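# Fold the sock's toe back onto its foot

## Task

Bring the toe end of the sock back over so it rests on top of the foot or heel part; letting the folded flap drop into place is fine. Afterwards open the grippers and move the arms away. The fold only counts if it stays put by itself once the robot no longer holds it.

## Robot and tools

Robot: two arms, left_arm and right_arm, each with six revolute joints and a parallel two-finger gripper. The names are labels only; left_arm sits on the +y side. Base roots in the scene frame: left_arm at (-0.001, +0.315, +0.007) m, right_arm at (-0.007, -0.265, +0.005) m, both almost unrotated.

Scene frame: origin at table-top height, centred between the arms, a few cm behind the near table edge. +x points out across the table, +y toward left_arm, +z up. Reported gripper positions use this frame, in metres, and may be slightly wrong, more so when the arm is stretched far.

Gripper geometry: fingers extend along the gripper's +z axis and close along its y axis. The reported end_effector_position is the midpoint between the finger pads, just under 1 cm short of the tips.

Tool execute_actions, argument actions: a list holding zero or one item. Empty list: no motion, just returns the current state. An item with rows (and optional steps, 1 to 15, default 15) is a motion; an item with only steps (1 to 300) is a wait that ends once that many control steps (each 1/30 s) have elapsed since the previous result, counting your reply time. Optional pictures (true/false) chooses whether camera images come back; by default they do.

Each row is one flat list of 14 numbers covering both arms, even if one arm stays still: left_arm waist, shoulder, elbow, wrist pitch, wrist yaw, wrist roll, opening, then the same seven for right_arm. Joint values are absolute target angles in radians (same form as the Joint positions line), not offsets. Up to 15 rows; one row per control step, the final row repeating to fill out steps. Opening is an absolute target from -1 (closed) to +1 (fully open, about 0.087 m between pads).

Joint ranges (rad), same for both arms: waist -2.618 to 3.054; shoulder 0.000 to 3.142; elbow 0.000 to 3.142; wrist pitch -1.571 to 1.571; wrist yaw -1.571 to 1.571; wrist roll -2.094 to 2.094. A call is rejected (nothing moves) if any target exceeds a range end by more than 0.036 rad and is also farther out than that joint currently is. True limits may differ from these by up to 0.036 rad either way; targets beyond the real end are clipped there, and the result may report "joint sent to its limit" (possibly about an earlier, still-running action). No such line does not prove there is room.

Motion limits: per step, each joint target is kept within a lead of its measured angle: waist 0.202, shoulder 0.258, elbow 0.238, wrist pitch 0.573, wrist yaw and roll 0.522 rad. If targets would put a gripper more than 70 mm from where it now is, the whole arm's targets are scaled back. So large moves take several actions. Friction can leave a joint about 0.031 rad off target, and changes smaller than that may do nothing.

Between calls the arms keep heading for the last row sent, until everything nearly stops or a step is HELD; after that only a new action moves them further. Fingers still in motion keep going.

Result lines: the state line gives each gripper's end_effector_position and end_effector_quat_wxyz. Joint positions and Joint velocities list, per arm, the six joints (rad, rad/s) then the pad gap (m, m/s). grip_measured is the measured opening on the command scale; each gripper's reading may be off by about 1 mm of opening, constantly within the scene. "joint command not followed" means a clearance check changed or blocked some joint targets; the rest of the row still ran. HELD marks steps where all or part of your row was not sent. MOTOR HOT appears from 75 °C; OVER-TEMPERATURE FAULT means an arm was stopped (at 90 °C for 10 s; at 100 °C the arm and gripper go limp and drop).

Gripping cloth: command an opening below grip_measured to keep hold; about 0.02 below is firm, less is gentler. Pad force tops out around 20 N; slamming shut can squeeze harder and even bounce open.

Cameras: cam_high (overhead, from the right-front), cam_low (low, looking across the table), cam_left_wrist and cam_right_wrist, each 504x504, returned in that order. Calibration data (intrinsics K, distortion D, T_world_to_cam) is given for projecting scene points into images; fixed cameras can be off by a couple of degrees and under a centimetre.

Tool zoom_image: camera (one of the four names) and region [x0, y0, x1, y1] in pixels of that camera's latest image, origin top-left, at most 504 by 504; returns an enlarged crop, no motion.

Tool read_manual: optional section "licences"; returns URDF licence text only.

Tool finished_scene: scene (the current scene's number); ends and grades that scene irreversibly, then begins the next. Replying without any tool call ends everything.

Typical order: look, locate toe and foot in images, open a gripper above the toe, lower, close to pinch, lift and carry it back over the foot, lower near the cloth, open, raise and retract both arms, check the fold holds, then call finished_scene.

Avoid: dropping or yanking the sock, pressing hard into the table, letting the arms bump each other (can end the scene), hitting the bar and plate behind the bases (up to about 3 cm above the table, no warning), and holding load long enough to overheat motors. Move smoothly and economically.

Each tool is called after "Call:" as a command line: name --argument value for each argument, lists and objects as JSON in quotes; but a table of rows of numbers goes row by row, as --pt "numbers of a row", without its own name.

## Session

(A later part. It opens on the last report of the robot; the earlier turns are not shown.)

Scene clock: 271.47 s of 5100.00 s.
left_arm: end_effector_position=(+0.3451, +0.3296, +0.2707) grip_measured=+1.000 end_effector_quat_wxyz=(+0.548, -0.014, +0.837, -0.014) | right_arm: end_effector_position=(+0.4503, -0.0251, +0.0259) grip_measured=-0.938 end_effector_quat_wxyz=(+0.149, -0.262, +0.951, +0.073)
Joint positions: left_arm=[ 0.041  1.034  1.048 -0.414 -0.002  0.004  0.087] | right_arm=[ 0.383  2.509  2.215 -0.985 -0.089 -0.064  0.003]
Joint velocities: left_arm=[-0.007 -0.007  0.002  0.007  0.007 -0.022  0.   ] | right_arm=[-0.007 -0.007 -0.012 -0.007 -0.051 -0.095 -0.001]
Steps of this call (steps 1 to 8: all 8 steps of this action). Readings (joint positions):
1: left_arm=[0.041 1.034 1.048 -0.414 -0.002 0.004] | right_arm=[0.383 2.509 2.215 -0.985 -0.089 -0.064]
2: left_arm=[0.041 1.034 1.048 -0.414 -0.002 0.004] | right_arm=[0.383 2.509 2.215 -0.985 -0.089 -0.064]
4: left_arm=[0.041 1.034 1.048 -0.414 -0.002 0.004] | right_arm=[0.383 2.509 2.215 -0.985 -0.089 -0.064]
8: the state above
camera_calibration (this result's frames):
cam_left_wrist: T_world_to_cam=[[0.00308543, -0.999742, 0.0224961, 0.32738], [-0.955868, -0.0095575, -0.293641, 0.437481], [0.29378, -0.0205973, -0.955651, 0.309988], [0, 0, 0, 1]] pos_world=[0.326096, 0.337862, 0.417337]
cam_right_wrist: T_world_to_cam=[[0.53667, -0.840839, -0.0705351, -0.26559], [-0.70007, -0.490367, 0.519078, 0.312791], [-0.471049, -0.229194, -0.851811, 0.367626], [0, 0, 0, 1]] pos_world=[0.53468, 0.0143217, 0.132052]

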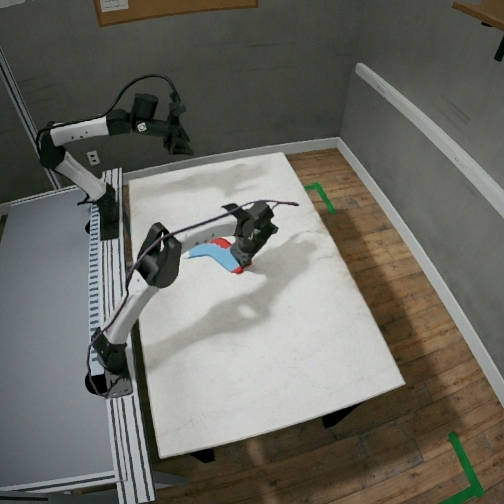

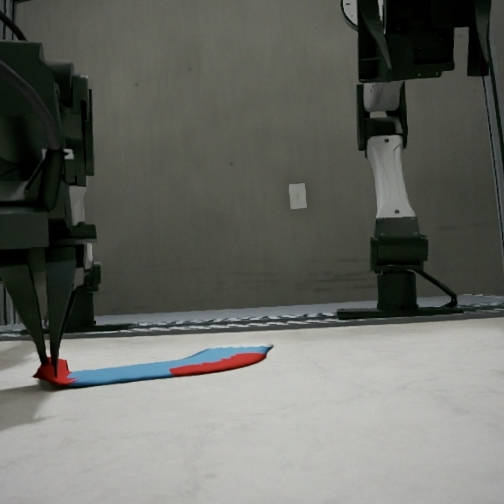

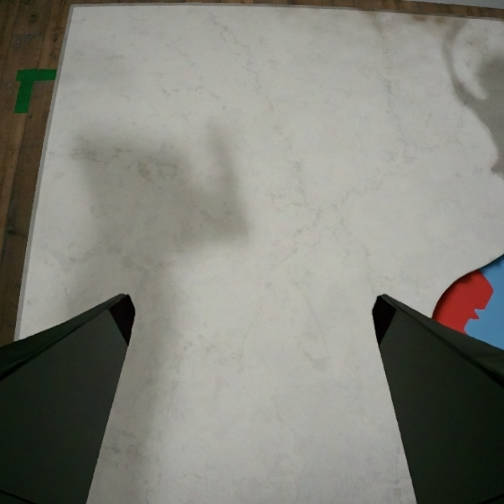

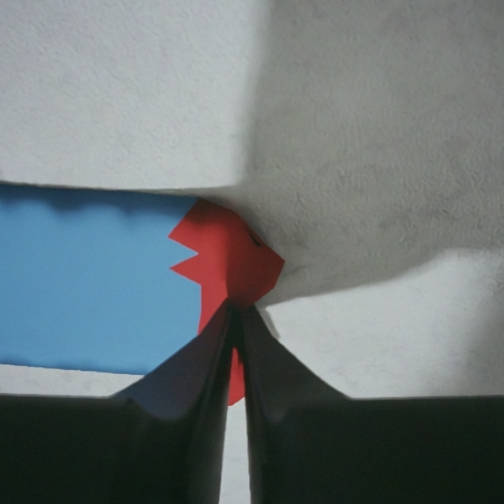

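Call:
execute_actions --actions '[{"rows": [[0.05,1.034,1.048,-0.42,0,0,1,0.383,2.535,2.220,-1.0,-0.075,-0.064,-0.96],[0.05,1.034,1.048,-0.42,0,0,1,0.384,2.522,2.220,-1.0,-0.075,-0.063,-0.96],[0.05,1.034,1.048,-0.42,0,0,1,0.385,2.510,2.220,-1.0,-0.075,-0.062,-0.96],[0.05,1.034,1.048,-0.42,0,0,1,0.386,2.498,2.220,-1.0,-0.075,-0.061,-0.96],[0.05,1.034,1.048,-0.42,0,0,1,0.388,2.487,2.220,-1.0,-0.075,-0.060,-0.96],[0.05,1.034,1.048,-0.42,0,0,1,0.390,2.477,2.220,-1.0,-0.075,-0.059,-0.96],[0.05,1.034,1.048,-0.42,0,0,1,0.392,2.469,2.220,-1.0,-0.075,-0.058,-0.96],[0.05,1.034,1.048,-0.42,0,0,1,0.394,2.463,2.220,-1.0,-0.075,-0.057,-0.96],[0.05,1.034,1.048,-0.42,0,0,1,0.397,2.456,2.220,-1.0,-0.075,-0.056,-0.96],[0.05,1.034,1.048,-0.42,0,0,1,0.400,2.448,2.220,-1.0,-0.075,-0.054,-0.96],[0.05,1.034,1.048,-0.42,0,0,1,0.403,2.440,2.220,-1.0,-0.075,-0.050,-0.96],[0.05,1.034,1.048,-0.42,0,0,1,0.407,2.431,2.220,-1.0,-0.075,-0.046,-0.96],[0.05,1.034,1.048,-0.42,0,0,1,0.411,2.422,2.220,-1.0,-0.075,-0.042,-0.96],[0.05,1.034,1.048,-0.42,0,0,1,0.416,2.414,2.220,-1.0,-0.075,-0.037,-0.96],[0.05,1.034,1.048,-0.42,0,0,1,0.422,2.405,2.220,-1.0,-0.075,-0.031,-0.96]], "steps": 15}]' --pictures false

Call:
execute_actions --actions '[{"rows": [[0.05,1.034,1.048,-0.42,0,0,1,0.428,2.396,2.220,-1.0,-0.075,-0.025,-0.96],[0.05,1.034,1.048,-0.42,0,0,1,0.436,2.388,2.220,-1.0,-0.075,-0.017,-0.96],[0.05,1.034,1.048,-0.42,0,0,1,0.444,2.381,2.220,-1.0,-0.075,-0.009,-0.96],[0.05,1.034,1.048,-0.42,0,0,1,0.453,2.374,2.220,-1.0,-0.075,0.0,-0.96],[0.05,1.034,1.048,-0.42,0,0,1,0.463,2.369,2.220,-1.0,-0.075,0.010,-0.96],[0.05,1.034,1.048,-0.42,0,0,1,0.473,2.364,2.220,-1.0,-0.075,0.020,-0.96],[0.05,1.034,1.048,-0.42,0,0,1,0.484,2.361,2.220,-1.0,-0.075,0.031,-0.96],[0.05,1.034,1.048,-0.42,0,0,1,0.494,2.362,2.220,-1.0,-0.075,0.041,-0.96],[0.05,1.034,1.048,-0.42,0,0,1,0.505,2.366,2.220,-1.0,-0.075,0.052,-0.96],[0.05,1.034,1.048,-0.42,0,0,1,0.516,2.372,2.220,-1.0,-0.075,0.063,-0.96],[0.05,1.034,1.048,-0.42,0,0,1,0.527,2.379,2.220,-1.0,-0.075,0.074,-0.96],[0.05,1.034,1.048,-0.42,0,0,1,0.537,2.386,2.220,-1.0,-0.075,0.084,-0.96],[0.05,1.034,1.048,-0.42,0,0,1,0.547,2.395,2.220,-1.0,-0.075,0.094,-0.96],[0.05,1.034,1.048,-0.42,0,0,1,0.556,2.403,2.220,-1.0,-0.075,0.103,-0.96],[0.05,1.034,1.048,-0.42,0,0,1,0.565,2.411,2.220,-1.0,-0.075,0.112,-0.96]], "steps": 15}]'

Call:
execute_actions --actions '[{"rows": [[0.05,1.034,1.048,-0.42,0,0,1,0.572,2.417,2.220,-1.0,-0.075,0.119,-0.96],[0.05,1.034,1.048,-0.42,0,0,1,0.579,2.424,2.220,-1.0,-0.075,0.126,-0.96],[0.05,1.034,1.048,-0.42,0,0,1,0.585,2.430,2.220,-1.0,-0.075,0.132,-0.96],[0.05,1.034,1.048,-0.42,0,0,1,0.591,2.437,2.220,-1.0,-0.075,0.138,-0.96],[0.05,1.034,1.048,-0.42,0,0,1,0.595,2.444,2.220,-1.0,-0.075,0.142,-0.96],[0.05,1.034,1.048,-0.42,0,0,1,0.599,2.451,2.220,-1.0,-0.075,0.146,-0.96],[0.05,1.034,1.048,-0.42,0,0,1,0.602,2.457,2.220,-1.0,-0.075,0.149,-0.96],[0.05,1.034,1.048,-0.42,0,0,1,0.605,2.463,2.220,-1.0,-0.075,0.152,-0.96],[0.05,1.034,1.048,-0.42,0,0,1,0.607,2.468,2.220,-1.0,-0.075,0.154,-0.96],[0.05,1.034,1.048,-0.42,0,0,1,0.608,2.472,2.220,-1.0,-0.075,0.156,-0.96],[0.05,1.034,1.048,-0.42,0,0,1,0.609,2.476,2.220,-1.0,-0.075,0.157,-0.96],[0.05,1.034,1.048,-0.42,0,0,1,0.610,2.479,2.220,-1.0,-0.075,0.158,-0.96],[0.05,1.034,1.048,-0.42,0,0,1,0.610,2.481,2.220,-1.0,-0.075,0.159,-0.96],[0.05,1.034,1.048,-0.42,0,0,1,0.610,2.482,2.220,-1.0,-0.075,0.159,-0.96],[0.05,1.034,1.048,-0.42,0,0,1,0.610,2.483,2.220,-1.0,-0.075,0.159,-0.96]], "steps": 15}]' --pictures false

Call:
execute_actions --actions '[{"steps": 8}]'

Scene clock: 333.80 s of 5100.00 s.
left_arm: end_effector_position=(+0.3451, +0.3296, +0.2707) grip_measured=+1.000 end_effector_quat_wxyz=(+0.548, -0.014, +0.837, -0.014) | right_arm: end_effector_position=(+0.4519, -0.0169, +0.0642) grip_measured=-0.938 end_effector_quat_wxyz=(+0.185, -0.262, +0.944, +0.078)
Joint positions: left_arm=[ 0.041  1.034  1.048 -0.414 -0.002  0.004  0.087] | right_arm=[ 0.397  2.432  2.215 -0.986 -0.081 -0.051  0.003]
Joint velocities: left_arm=[-0.022 -0.017  0.007  0.007 -0.037 -0.066  0.   ] | right_arm=[ 0.154 -0.295 -0.007  0.037  0.037  0.081  0.   ]
Steps of this call (steps 1 to 15: the robot went on to your last target; steps 16 to 110: nothing new was sent; then 58.17 s passed at rest; steps 111 to 125: all 15 steps of this action). Readings (joint positions):
111: left_arm=[0.041 1.034 1.048 -0.414 -0.002 0.004] | right_arm=[0.383 2.509 2.215 -0.985 -0.089 -0.064]
112: left_arm=[0.041 1.034 1.048 -0.414 -0.002 0.004] | right_arm=[0.383 2.509 2.215 -0.985 -0.089 -0.064]
114: left_arm=[0.041 1.034 1.048 -0.414 -0.002 0.004] | right_arm=[0.383 2.507 2.215 -0.985 -0.089 -0.064]
118: left_arm=[0.041 1.034 1.048 -0.414 -0.002 0.004] | right_arm=[0.383 2.493 2.215 -0.986 -0.085 -0.064]
125: the state above

Scene clock: 334.30 s of 5100.00 s.
left_arm: end_effector_position=(+0.3451, +0.3296, +0.2707) grip_measured=+1.000 end_effector_quat_wxyz=(+0.548, -0.014, +0.837, -0.014) | right_arm: end_effector_position=(+0.4104, +0.0521, +0.0957) grip_measured=-0.938 end_effector_quat_wxyz=(+0.203, -0.275, +0.934, +0.109)
Joint positions: left_arm=[ 0.041  1.034  1.048 -0.414 -0.002  0.004  0.087] | right_arm=[ 0.541  2.37   2.215 -0.986 -0.079  0.065  0.003]
Joint velocities: left_arm=[-0.007 -0.012 -0.007  0.037  0.037 -0.037  0.   ] | right_arm=[ 0.276  0.071  0.007  0.037 -0.022  0.212 -0.002]
Steps of this call (steps 1 to 15: all 15 steps of this action). Readings (joint positions):
1: left_arm=[0.041 1.034 1.048 -0.414 -0.002 0.004] | right_arm=[0.402 2.422 2.215 -0.986 -0.080 -0.048]
2: left_arm=[0.041 1.034 1.048 -0.414 -0.002 0.004] | right_arm=[0.409 2.413 2.215 -0.986 -0.080 -0.043]
4: left_arm=[0.041 1.034 1.048 -0.414 -0.002 0.004] | right_arm=[0.423 2.394 2.215 -0.986 -0.080 -0.032]
8: left_arm=[0.041 1.034 1.048 -0.414 -0.002 0.004] | right_arm=[0.463 2.368 2.215 -0.986 -0.079 -0.002]
15: the state above
camera_calibration (this result's frames):
cam_left_wrist: T_world_to_cam=[[0.00308543, -0.999742, 0.0224961, 0.32738], [-0.955868, -0.0095575, -0.293641, 0.437481], [0.29378, -0.0205973, -0.955651, 0.309988], [0, 0, 0, 1]] pos_world=[0.326096, 0.337862, 0.417337]
cam_right_wrist: T_world_to_cam=[[0.574369, -0.812563, -0.0992067, -0.1885], [-0.722758, -0.560287, 0.404598, 0.31032], [-0.384345, -0.160686, -0.909098, 0.392328], [0, 0, 0, 1]] pos_world=[0.483344, 0.0837418, 0.212409]

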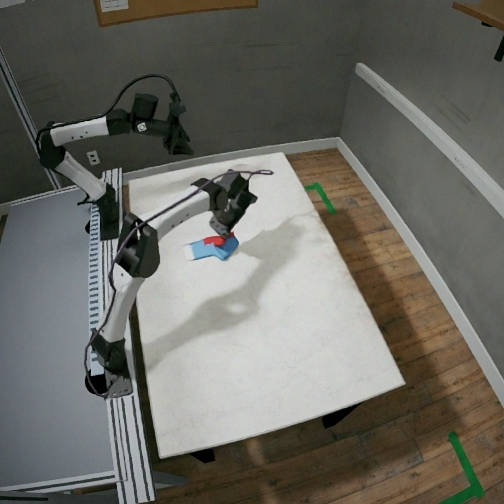

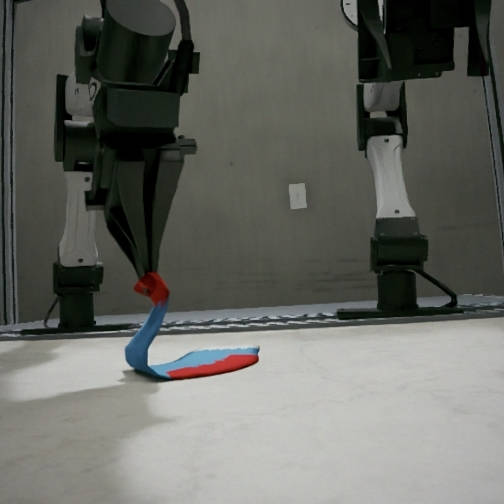

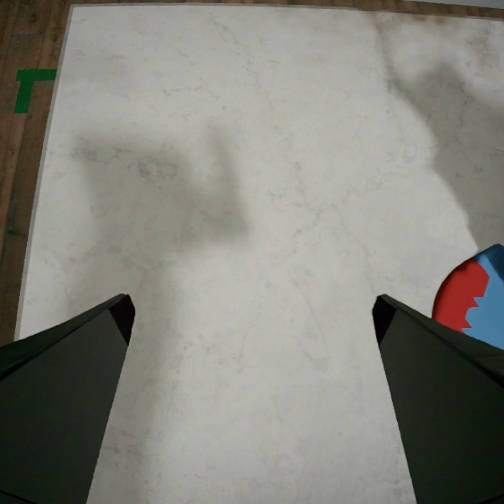

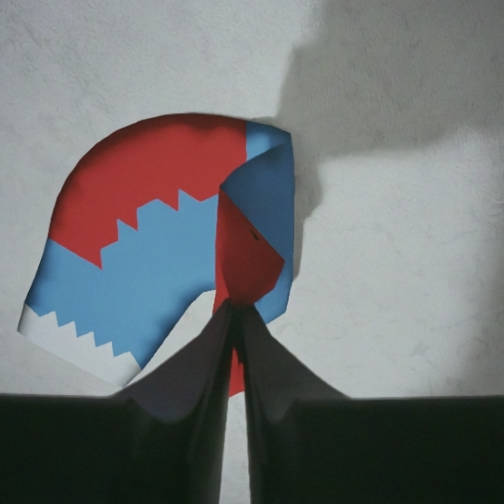

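Scene clock: 334.80 s of 5100.00 s.
left_arm: end_effector_position=(+0.3451, +0.3296, +0.2707) grip_measured=+1.000 end_effector_quat_wxyz=(+0.548, -0.014, +0.837, -0.014) | right_arm: end_effector_position=(+0.3854, +0.0764, +0.0481) grip_measured=-0.938 end_effector_quat_wxyz=(+0.152, -0.266, +0.946, +0.104)
Joint positions: left_arm=[ 0.041  1.034  1.048 -0.414 -0.002  0.004  0.087] | right_arm=[ 0.602  2.464  2.215 -0.986 -0.079  0.145  0.003]
Joint velocities: left_arm=[-0.002 -0.007 -0.012 -0.037 -0.022 -0.154  0.   ] | right_arm=[-0.002  0.032  0.012  0.037  0.007  0.066  0.001]
Steps of this call (steps 1 to 15: all 15 steps of this action). Readings (joint positions):
1: left_arm=[0.041 1.034 1.048 -0.414 -0.002 0.004] | right_arm=[0.551 2.374 2.215 -0.986 -0.079 0.074]
2: left_arm=[0.041 1.034 1.048 -0.414 -0.002 0.004] | right_arm=[0.560 2.379 2.215 -0.986 -0.079 0.083]
4: left_arm=[0.041 1.034 1.048 -0.414 -0.002 0.004] | right_arm=[0.575 2.393 2.215 -0.986 -0.079 0.098]
8: left_arm=[0.041 1.034 1.048 -0.414 -0.002 0.004] | right_arm=[0.594 2.427 2.215 -0.986 -0.079 0.123]
15: the state above

Scene clock: 335.07 s of 5100.00 s.
left_arm: end_effector_position=(+0.3451, +0.3296, +0.2707) grip_measured=+1.000 end_effector_quat_wxyz=(+0.548, -0.014, +0.837, -0.014) | right_arm: end_effector_position=(+0.3852, +0.0766, +0.0478) grip_measured=-0.938 end_effector_quat_wxyz=(+0.151, -0.264, +0.947, +0.104)
Joint positions: left_arm=[ 0.041  1.034  1.048 -0.414 -0.002  0.004  0.087] | right_arm=[ 0.602  2.465  2.215 -0.986 -0.079  0.151  0.003]
Joint velocities: left_arm=[ 0.002 -0.007  0.007 -0.051 -0.007  0.007  0.   ] | right_arm=[ 0.002  0.007 -0.002 -0.066 -0.051  0.051  0.001]
Steps of this call (steps 1 to 8: the robot went on to your last target). Readings (joint positions):
1: left_arm=[0.041 1.034 1.048 -0.414 -0.002 0.004] | right_arm=[0.602 2.465 2.215 -0.986 -0.079 0.147]
2: left_arm=[0.041 1.034 1.048 -0.414 -0.002 0.004] | right_arm=[0.602 2.465 2.215 -0.986 -0.079 0.148]
4: left_arm=[0.041 1.034 1.048 -0.414 -0.002 0.004] | right_arm=[0.602 2.465 2.215 -0.986 -0.079 0.150]
8: the state above
camera_calibration (this result's frames):
cam_left_wrist: T_world_to_cam=[[0.00308543, -0.999742, 0.0224961, 0.32738], [-0.955868, -0.0095575, -0.293641, 0.437481], [0.29378, -0.0205973, -0.955651, 0.309988], [0, 0, 0, 1]] pos_world=[0.326096, 0.337862, 0.417337]
cam_right_wrist: T_world_to_cam=[[0.54694, -0.827513, -0.126801, -0.145907], [-0.688094, -0.530631, 0.494932, 0.305293], [-0.476847, -0.183447, -0.85963, 0.378], [0, 0, 0, 1]] pos_world=[0.470121, 0.110601, 0.15534]

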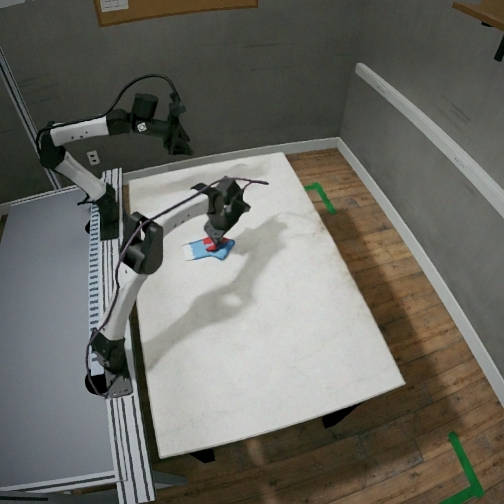

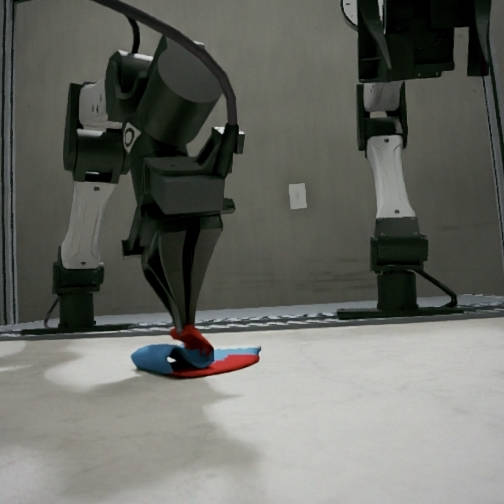

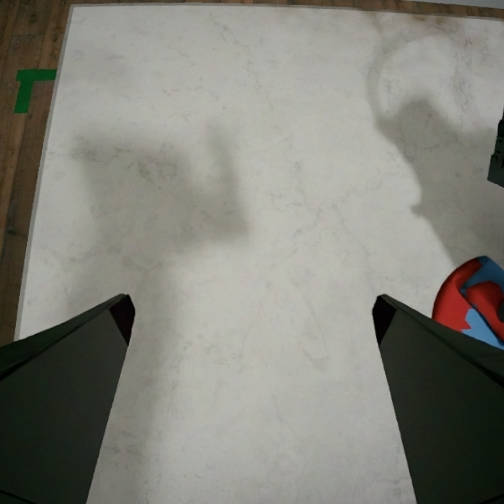

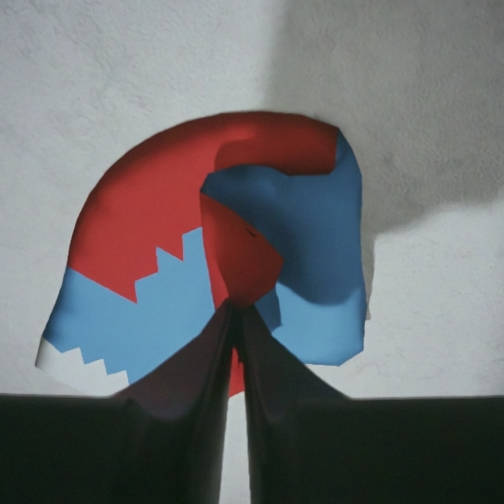

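Call:
execute_actions --actions '[{"rows": [[0.05,1.034,1.048,-0.42,0,0,1,0.615,2.47,2.220,-1.0,-0.075,0.162,-0.96],[0.05,1.034,1.048,-0.42,0,0,1,0.620,2.47,2.220,-1.0,-0.075,0.166,-0.96],[0.05,1.034,1.048,-0.42,0,0,1,0.624,2.47,2.220,-1.0,-0.075,0.170,-0.96],[0.05,1.034,1.048,-0.42,0,0,1,0.628,2.47,2.220,-1.0,-0.075,0.174,-0.96],[0.05,1.034,1.048,-0.42,0,0,1,0.632,2.47,2.220,-1.0,-0.075,0.178,-0.96],[0.05,1.034,1.048,-0.42,0,0,1,0.636,2.47,2.220,-1.0,-0.075,0.182,-0.96],[0.05,1.034,1.048,-0.42,0,0,1,0.640,2.47,2.220,-1.0,-0.075,0.186,-0.96],[0.05,1.034,1.048,-0.42,0,0,1,0.644,2.47,2.220,-1.0,-0.075,0.190,-0.96],[0.05,1.034,1.048,-0.42,0,0,1,0.648,2.47,2.220,-1.0,-0.075,0.194,-0.96],[0.05,1.034,1.048,-0.42,0,0,1,0.652,2.47,2.220,-1.0,-0.075,0.198,-0.96],[0.05,1.034,1.048,-0.42,0,0,1,0.655,2.47,2.220,-1.0,-0.075,0.202,-0.96],[0.05,1.034,1.048,-0.42,0,0,1,0.657,2.47,2.220,-1.0,-0.075,0.205,-0.96],[0.05,1.034,1.048,-0.42,0,0,1,0.658,2.47,2.220,-1.0,-0.075,0.205,-0.96]], "steps": 15}]'

Scene clock: 354.90 s of 5100.00 s.
left_arm: end_effector_position=(+0.3451, +0.3296, +0.2707) grip_measured=+1.000 end_effector_quat_wxyz=(+0.548, -0.014, +0.837, -0.014) | right_arm: end_effector_position=(+0.3662, +0.0976, +0.0476) grip_measured=-0.938 end_effector_quat_wxyz=(+0.147, -0.269, +0.946, +0.110)
Joint positions: left_arm=[ 0.041  1.034  1.048 -0.414 -0.002  0.004  0.087] | right_arm=[ 0.653  2.465  2.215 -0.986 -0.079  0.191  0.003]
Joint velocities: left_arm=[-0.002  0.007  0.007 -0.007  0.022 -0.037  0.   ] | right_arm=[ 0.037  0.002 -0.007 -0.007  0.051  0.081  0.001]
Steps of this call (steps 1 to 15: the robot went on to your last target; steps 16 to 110: nothing new was sent; then 15.67 s passed at rest; steps 111 to 125: all 15 steps of this action). Readings (joint positions):
111: left_arm=[0.041 1.034 1.048 -0.414 -0.002 0.004] | right_arm=[0.602 2.465 2.215 -0.986 -0.079 0.153]
112: left_arm=[0.041 1.034 1.048 -0.414 -0.002 0.004] | right_arm=[0.602 2.465 2.215 -0.986 -0.079 0.154]
114: left_arm=[0.041 1.034 1.048 -0.414 -0.002 0.004] | right_arm=[0.606 2.465 2.215 -0.986 -0.079 0.158]
118: left_arm=[0.041 1.034 1.048 -0.414 -0.002 0.004] | right_arm=[0.623 2.465 2.215 -0.986 -0.079 0.170]
125: the state above
camera_calibration (this result's frames):
cam_left_wrist: T_world_to_cam=[[0.00308543, -0.999742, 0.0224961, 0.32738], [-0.955868, -0.0095575, -0.293641, 0.437481], [0.29378, -0.0205973, -0.955651, 0.309988], [0, 0, 0, 1]] pos_world=[0.326096, 0.337862, 0.417337]
cam_right_wrist: T_world_to_cam=[[0.55728, -0.818752, -0.138142, -0.122238], [-0.675407, -0.543761, 0.498147, 0.299958], [-0.482975, -0.184305, -0.856018, 0.374868], [0, 0, 0, 1]] pos_world=[0.451766, 0.132113, 0.154585]

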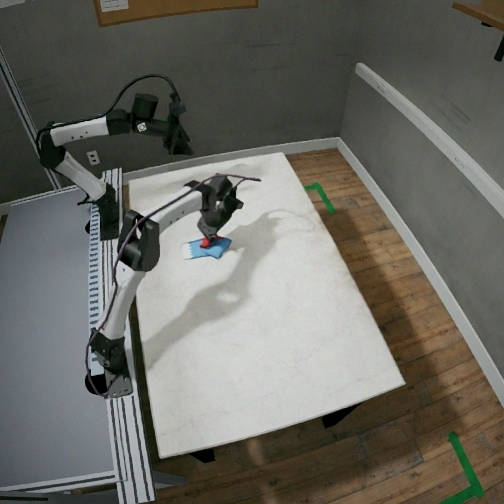

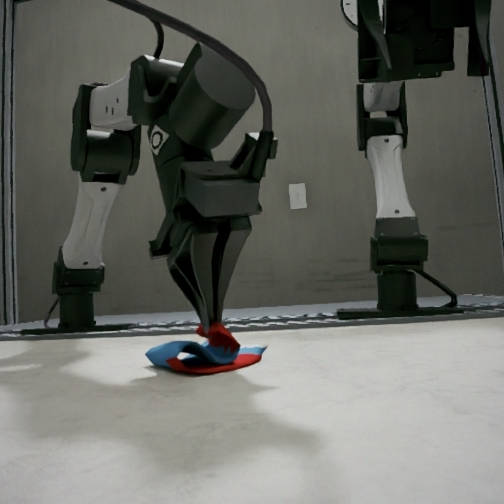

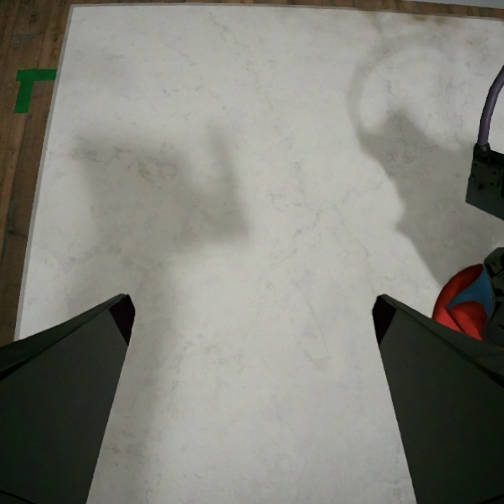

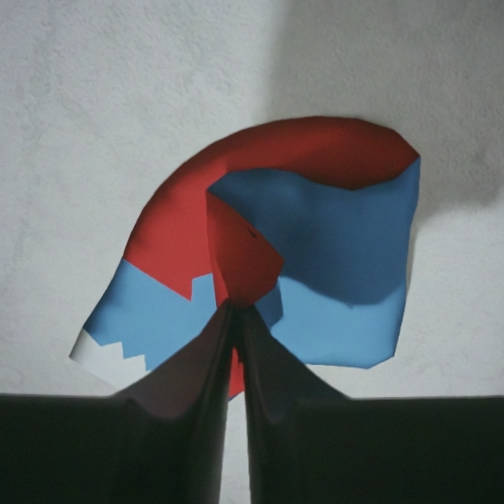

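Call:
execute_actions --actions '[{"rows": [[0.05,1.034,1.048,-0.42,0,0,1,0.648,2.455,2.220,-1.0,-0.075,0.195,-0.96],[0.05,1.034,1.048,-0.42,0,0,1,0.642,2.445,2.220,-1.0,-0.075,0.188,-0.96],[0.05,1.034,1.048,-0.42,0,0,1,0.636,2.437,2.220,-1.0,-0.075,0.181,-0.96],[0.05,1.034,1.048,-0.42,0,0,1,0.630,2.432,2.220,-1.0,-0.075,0.174,-0.96],[0.05,1.034,1.048,-0.42,0,0,1,0.623,2.430,2.220,-1.0,-0.075,0.167,-0.96],[0.05,1.034,1.048,-0.42,0,0,1,0.616,2.430,2.220,-1.0,-0.075,0.160,-0.96],[0.05,1.034,1.048,-0.42,0,0,1,0.609,2.430,2.220,-1.0,-0.075,0.153,-0.96],[0.05,1.034,1.048,-0.42,0,0,1,0.602,2.430,2.220,-1.0,-0.075,0.146,-0.96],[0.05,1.034,1.048,-0.42,0,0,1,0.595,2.430,2.220,-1.0,-0.075,0.139,-0.96],[0.05,1.034,1.048,-0.42,0,0,1,0.588,2.430,2.220,-1.0,-0.075,0.133,-0.96],[0.05,1.034,1.048,-0.42,0,0,1,0.581,2.430,2.220,-1.0,-0.075,0.127,-0.96],[0.05,1.034,1.048,-0.42,0,0,1,0.575,2.430,2.220,-1.0,-0.075,0.122,-0.96],[0.05,1.034,1.048,-0.42,0,0,1,0.570,2.430,2.220,-1.0,-0.075,0.118,-0.96],[0.05,1.034,1.048,-0.42,0,0,1,0.566,2.430,2.220,-1.0,-0.075,0.116,-0.96],[0.05,1.034,1.048,-0.42,0,0,1,0.564,2.430,2.220,-1.0,-0.075,0.115,-0.96]], "steps": 15}]' --pictures false

Call:
execute_actions --actions '[{"steps": 6}]'

Scene clock: 373.07 s of 5100.00 s.
left_arm: end_effector_position=(+0.3451, +0.3296, +0.2707) grip_measured=+1.000 end_effector_quat_wxyz=(+0.548, -0.014, +0.837, -0.014) | right_arm: end_effector_position=(+0.3948, +0.0680, +0.0635) grip_measured=-0.938 end_effector_quat_wxyz=(+0.167, -0.259, +0.945, +0.107)
Joint positions: left_arm=[ 0.041  1.034  1.048 -0.414 -0.002  0.004  0.087] | right_arm=[ 0.578  2.434  2.215 -0.987 -0.079  0.137  0.003]
Joint velocities: left_arm=[-0.002  0.002 -0.002  0.007  0.007  0.066  0.   ] | right_arm=[-0.188 -0.007  0.017 -0.022  0.007 -0.095  0.   ]
Steps of this call (steps 1 to 15: the robot went on to your last target; steps 16 to 110: nothing new was sent; then 14.00 s passed at rest; steps 111 to 125: all 15 steps of this action). Readings (joint positions):
111: left_arm=[0.041 1.034 1.048 -0.414 -0.002 0.004] | right_arm=[0.654 2.465 2.215 -0.986 -0.079 0.198]
112: left_arm=[0.041 1.034 1.048 -0.414 -0.002 0.004] | right_arm=[0.654 2.464 2.215 -0.986 -0.079 0.198]
114: left_arm=[0.041 1.034 1.048 -0.414 -0.002 0.004] | right_arm=[0.653 2.460 2.215 -0.987 -0.079 0.193]
118: left_arm=[0.041 1.034 1.048 -0.414 -0.002 0.004] | right_arm=[0.636 2.442 2.215 -0.987 -0.079 0.174]
125: the state above

Scene clock: 373.27 s of 5100.00 s.
left_arm: end_effector_position=(+0.3451, +0.3296, +0.2707) grip_measured=+1.000 end_effector_quat_wxyz=(+0.548, -0.014, +0.837, -0.014) | right_arm: end_effector_position=(+0.3988, +0.0630, +0.0635) grip_measured=-0.938 end_effector_quat_wxyz=(+0.169, -0.259, +0.945, +0.105)
Joint positions: left_arm=[ 0.041  1.034  1.048 -0.414 -0.002  0.004  0.087] | right_arm=[ 0.567  2.434  2.215 -0.987 -0.078  0.125  0.003]
Joint velocities: left_arm=[-0.017  0.017 -0.022 -0.007  0.066 -0.022  0.   ] | right_arm=[-0.002  0.002 -0.012 -0.022  0.037 -0.007  0.   ]
Steps of this call (steps 1 to 6: the robot went on to your last target). Readings (joint positions):
1: left_arm=[0.041 1.034 1.048 -0.414 -0.002 0.004] | right_arm=[0.573 2.434 2.215 -0.987 -0.078 0.134]
2: left_arm=[0.041 1.034 1.048 -0.414 -0.002 0.004] | right_arm=[0.569 2.434 2.215 -0.987 -0.078 0.132]
4: left_arm=[0.041 1.034 1.048 -0.414 -0.002 0.004] | right_arm=[0.567 2.434 2.215 -0.987 -0.078 0.128]
6: the state above
camera_calibration (this result's frames):
cam_left_wrist: T_world_to_cam=[[0.00308543, -0.999742, 0.0224961, 0.32738], [-0.955868, -0.0095575, -0.293641, 0.437481], [0.29378, -0.0205973, -0.955651, 0.309988], [0, 0, 0, 1]] pos_world=[0.326096, 0.337862, 0.417337]
cam_right_wrist: T_world_to_cam=[[0.542161, -0.831733, -0.119505, -0.160907], [-0.709165, -0.529202, 0.465865, 0.30983], [-0.450717, -0.167825, -0.876749, 0.385269], [0, 0, 0, 1]] pos_world=[0.480606, 0.0947882, 0.174216]

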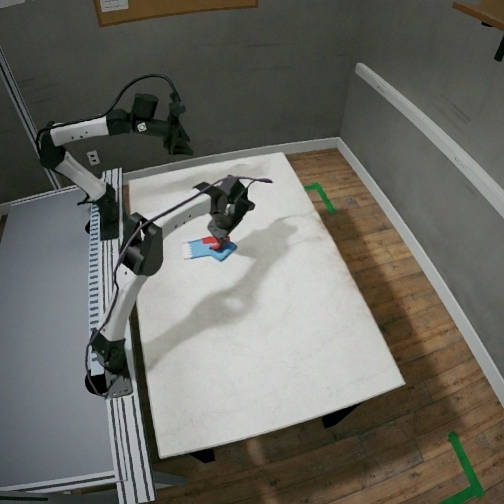

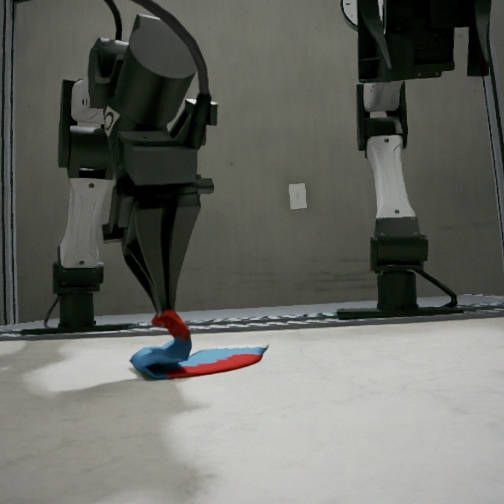

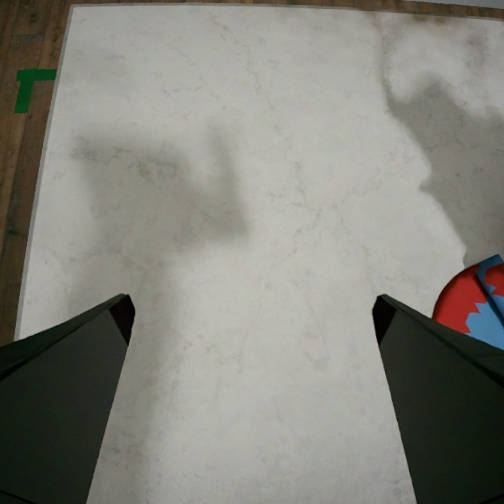

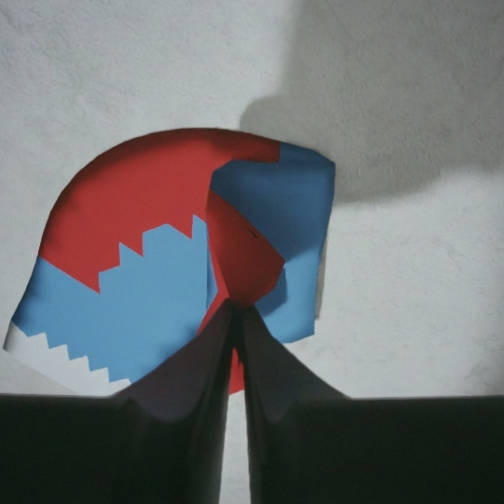

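Call:
execute_actions --actions '[{"rows": [[0.05,1.034,1.048,-0.42,0,0,1,0.572,2.442,2.220,-1.0,-0.075,0.128,-0.96],[0.05,1.034,1.048,-0.42,0,0,1,0.578,2.452,2.220,-1.0,-0.075,0.132,-0.96],[0.05,1.034,1.048,-0.42,0,0,1,0.583,2.460,2.220,-1.0,-0.075,0.136,-0.96],[0.05,1.034,1.048,-0.42,0,0,1,0.587,2.465,2.220,-1.0,-0.075,0.140,-0.96],[0.05,1.034,1.048,-0.42,0,0,1,0.590,2.469,2.220,-1.0,-0.075,0.144,-0.96],[0.05,1.034,1.048,-0.42,0,0,1,0.593,2.472,2.220,-1.0,-0.075,0.148,-0.96],[0.05,1.034,1.048,-0.42,0,0,1,0.596,2.475,2.220,-1.0,-0.075,0.151,-0.96],[0.05,1.034,1.048,-0.42,0,0,1,0.598,2.478,2.220,-1.0,-0.075,0.154,-0.96],[0.05,1.034,1.048,-0.42,0,0,1,0.599,2.480,2.220,-1.0,-0.075,0.156,-0.96],[0.05,1.034,1.048,-0.42,0,0,1,0.600,2.482,2.220,-1.0,-0.075,0.157,-0.96]], "steps": 15}]'

Call:
execute_actions --actions '[{"rows": [[0.05,1.034,1.048,-0.42,0,0,1,0.600,2.475,2.220,-1.0,-0.075,0.157,-0.90],[0.05,1.034,1.048,-0.42,0,0,1,0.600,2.475,2.220,-1.0,-0.075,0.157,-0.83],[0.05,1.034,1.048,-0.42,0,0,1,0.600,2.475,2.220,-1.0,-0.075,0.157,-0.75],[0.05,1.034,1.048,-0.42,0,0,1,0.600,2.475,2.220,-1.0,-0.075,0.157,-0.67],[0.05,1.034,1.048,-0.42,0,0,1,0.600,2.475,2.220,-1.0,-0.075,0.157,-0.59],[0.05,1.034,1.048,-0.42,0,0,1,0.600,2.475,2.220,-1.0,-0.075,0.157,-0.51],[0.05,1.034,1.048,-0.42,0,0,1,0.600,2.475,2.220,-1.0,-0.075,0.157,-0.43],[0.05,1.034,1.048,-0.42,0,0,1,0.600,2.475,2.220,-1.0,-0.075,0.157,-0.36],[0.05,1.034,1.048,-0.42,0,0,1,0.600,2.475,2.220,-1.0,-0.075,0.157,-0.30]], "steps": 12}]'

Scene clock: 388.00 s of 5100.00 s.
left_arm: end_effector_position=(+0.3451, +0.3296, +0.2707) grip_measured=+1.000 end_effector_quat_wxyz=(+0.548, -0.014, +0.837, -0.014) | right_arm: end_effector_position=(+0.3879, +0.0734, +0.0485) grip_measured=-0.938 end_effector_quat_wxyz=(+0.153, -0.262, +0.947, +0.103)
Joint positions: left_arm=[ 0.041  1.034  1.048 -0.414 -0.002  0.004  0.087] | right_arm=[ 0.594  2.463  2.215 -0.987 -0.078  0.147  0.003]
Joint velocities: left_arm=[-0.007  0.007  0.002  0.066 -0.066 -0.081  0.   ] | right_arm=[-0.002  0.012  0.007 -0.007  0.051  0.037  0.   ]
Steps of this call (steps 1 to 30: the robot went on to your last target; steps 31 to 120: nothing new was sent; then 10.23 s passed at rest; steps 121 to 135: all 15 steps of this action). Readings (joint positions):
121: left_arm=[0.041 1.034 1.048 -0.414 -0.002 0.004] | right_arm=[0.567 2.434 2.215 -0.987 -0.078 0.121]
122: left_arm=[0.041 1.034 1.048 -0.414 -0.002 0.004] | right_arm=[0.567 2.434 2.215 -0.987 -0.078 0.122]
124: left_arm=[0.041 1.034 1.048 -0.414 -0.002 0.004] | right_arm=[0.568 2.434 2.215 -0.987 -0.078 0.125]
128: left_arm=[0.041 1.034 1.048 -0.414 -0.002 0.004] | right_arm=[0.580 2.442 2.215 -0.987 -0.078 0.136]
135: the state above
camera_calibration (this result's frames):
cam_left_wrist: T_world_to_cam=[[0.00308543, -0.999742, 0.0224961, 0.32738], [-0.955868, -0.0095575, -0.293641, 0.437481], [0.29378, -0.0205973, -0.955651, 0.309988], [0, 0, 0, 1]] pos_world=[0.326096, 0.337862, 0.417337]
cam_right_wrist: T_world_to_cam=[[0.54379, -0.829951, -0.124394, -0.148655], [-0.691693, -0.527183, 0.493597, 0.306325], [-0.47524, -0.182371, -0.860749, 0.378712], [0, 0, 0, 1]] pos_world=[0.4727, 0.107179, 0.156283]

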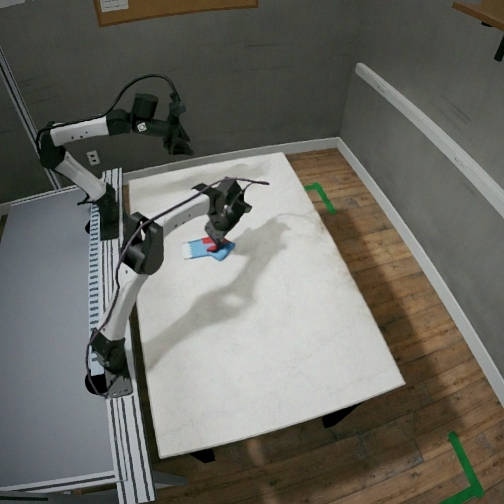

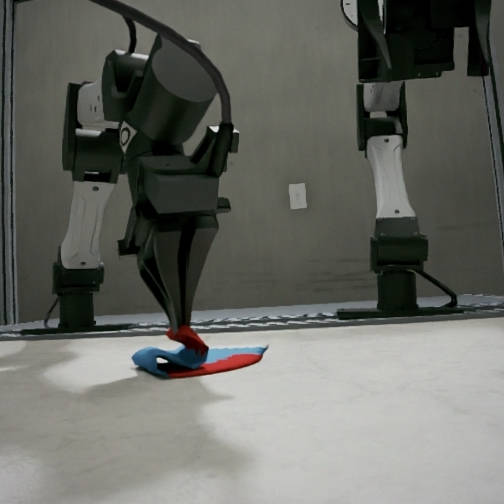

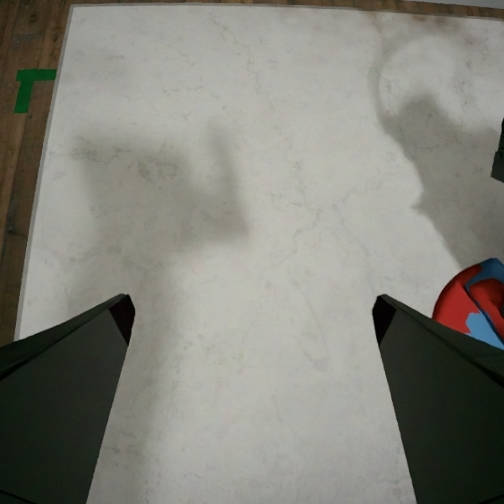

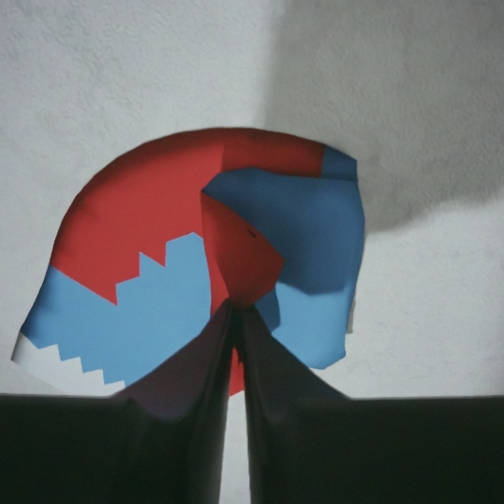

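Scene clock: 388.40 s of 5100.00 s.
left_arm: end_effector_position=(+0.3451, +0.3296, +0.2707) grip_measured=+1.000 end_effector_quat_wxyz=(+0.548, -0.014, +0.837, -0.014) | right_arm: end_effector_position=(+0.3878, +0.0735, +0.0485) grip_measured=-0.301 end_effector_quat_wxyz=(+0.153, -0.260, +0.948, +0.103)
Joint positions: left_arm=[ 0.041  1.034  1.048 -0.414 -0.002  0.004  0.087] | right_arm=[ 0.594  2.463  2.215 -0.987 -0.078  0.151  0.031]
Joint velocities: left_arm=[ 0.002  0.002  0.022 -0.022 -0.066 -0.037  0.   ] | right_arm=[ 0.002 -0.007  0.002  0.007  0.007 -0.051 -0.   ]
Steps of this call (steps 1 to 12: all 12 steps of this action). Readings (joint positions):
1: left_arm=[0.041 1.034 1.048 -0.414 -0.002 0.004] | right_arm=[0.594 2.463 2.215 -0.987 -0.078 0.148]
2: left_arm=[0.041 1.034 1.048 -0.414 -0.002 0.004] | right_arm=[0.594 2.463 2.215 -0.987 -0.078 0.149]
4: left_arm=[0.041 1.034 1.048 -0.414 -0.002 0.004] | right_arm=[0.594 2.463 2.215 -0.987 -0.078 0.149]
8: left_arm=[0.041 1.034 1.048 -0.414 -0.002 0.004] | right_arm=[0.594 2.463 2.215 -0.987 -0.078 0.150]
12: the state above
camera_calibration (this result's frames):
cam_left_wrist: T_world_to_cam=[[0.00308543, -0.999742, 0.0224961, 0.32738], [-0.955868, -0.0095575, -0.293641, 0.437481], [0.29378, -0.0205973, -0.955651, 0.309988], [0, 0, 0, 1]] pos_world=[0.326096, 0.337862, 0.417337]
cam_right_wrist: T_world_to_cam=[[0.541013, -0.831586, -0.125578, -0.147258], [-0.692912, -0.525368, 0.493824, 0.306657], [-0.476631, -0.180151, -0.860447, 0.379075], [0, 0, 0, 1]] pos_world=[0.472834, 0.106941, 0.156247]

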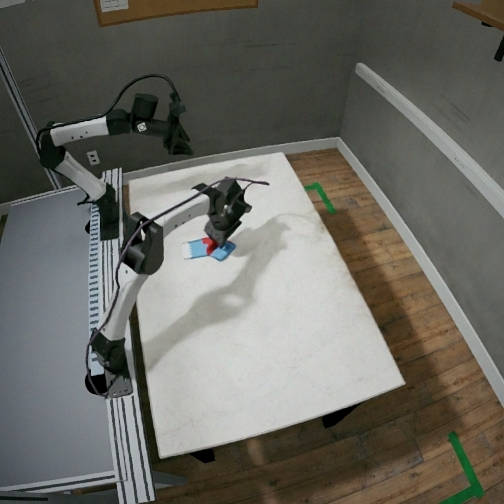

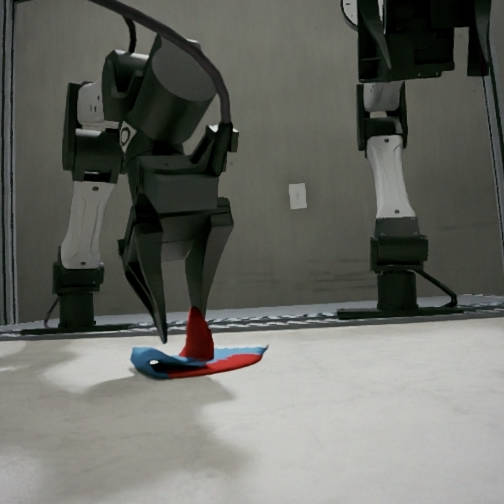

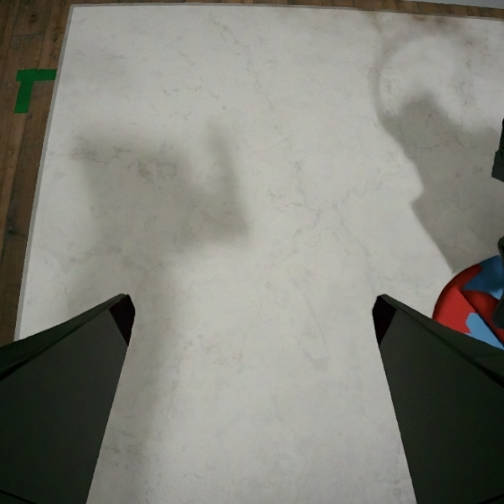

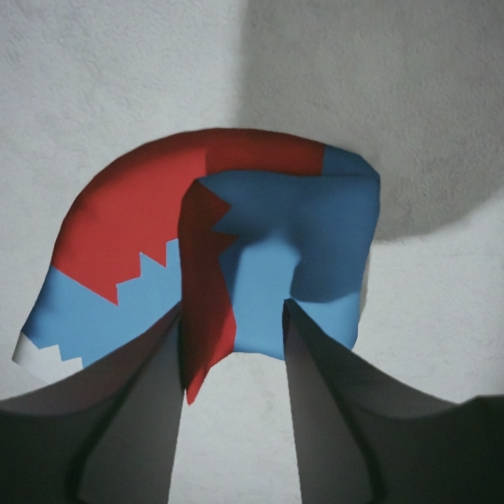

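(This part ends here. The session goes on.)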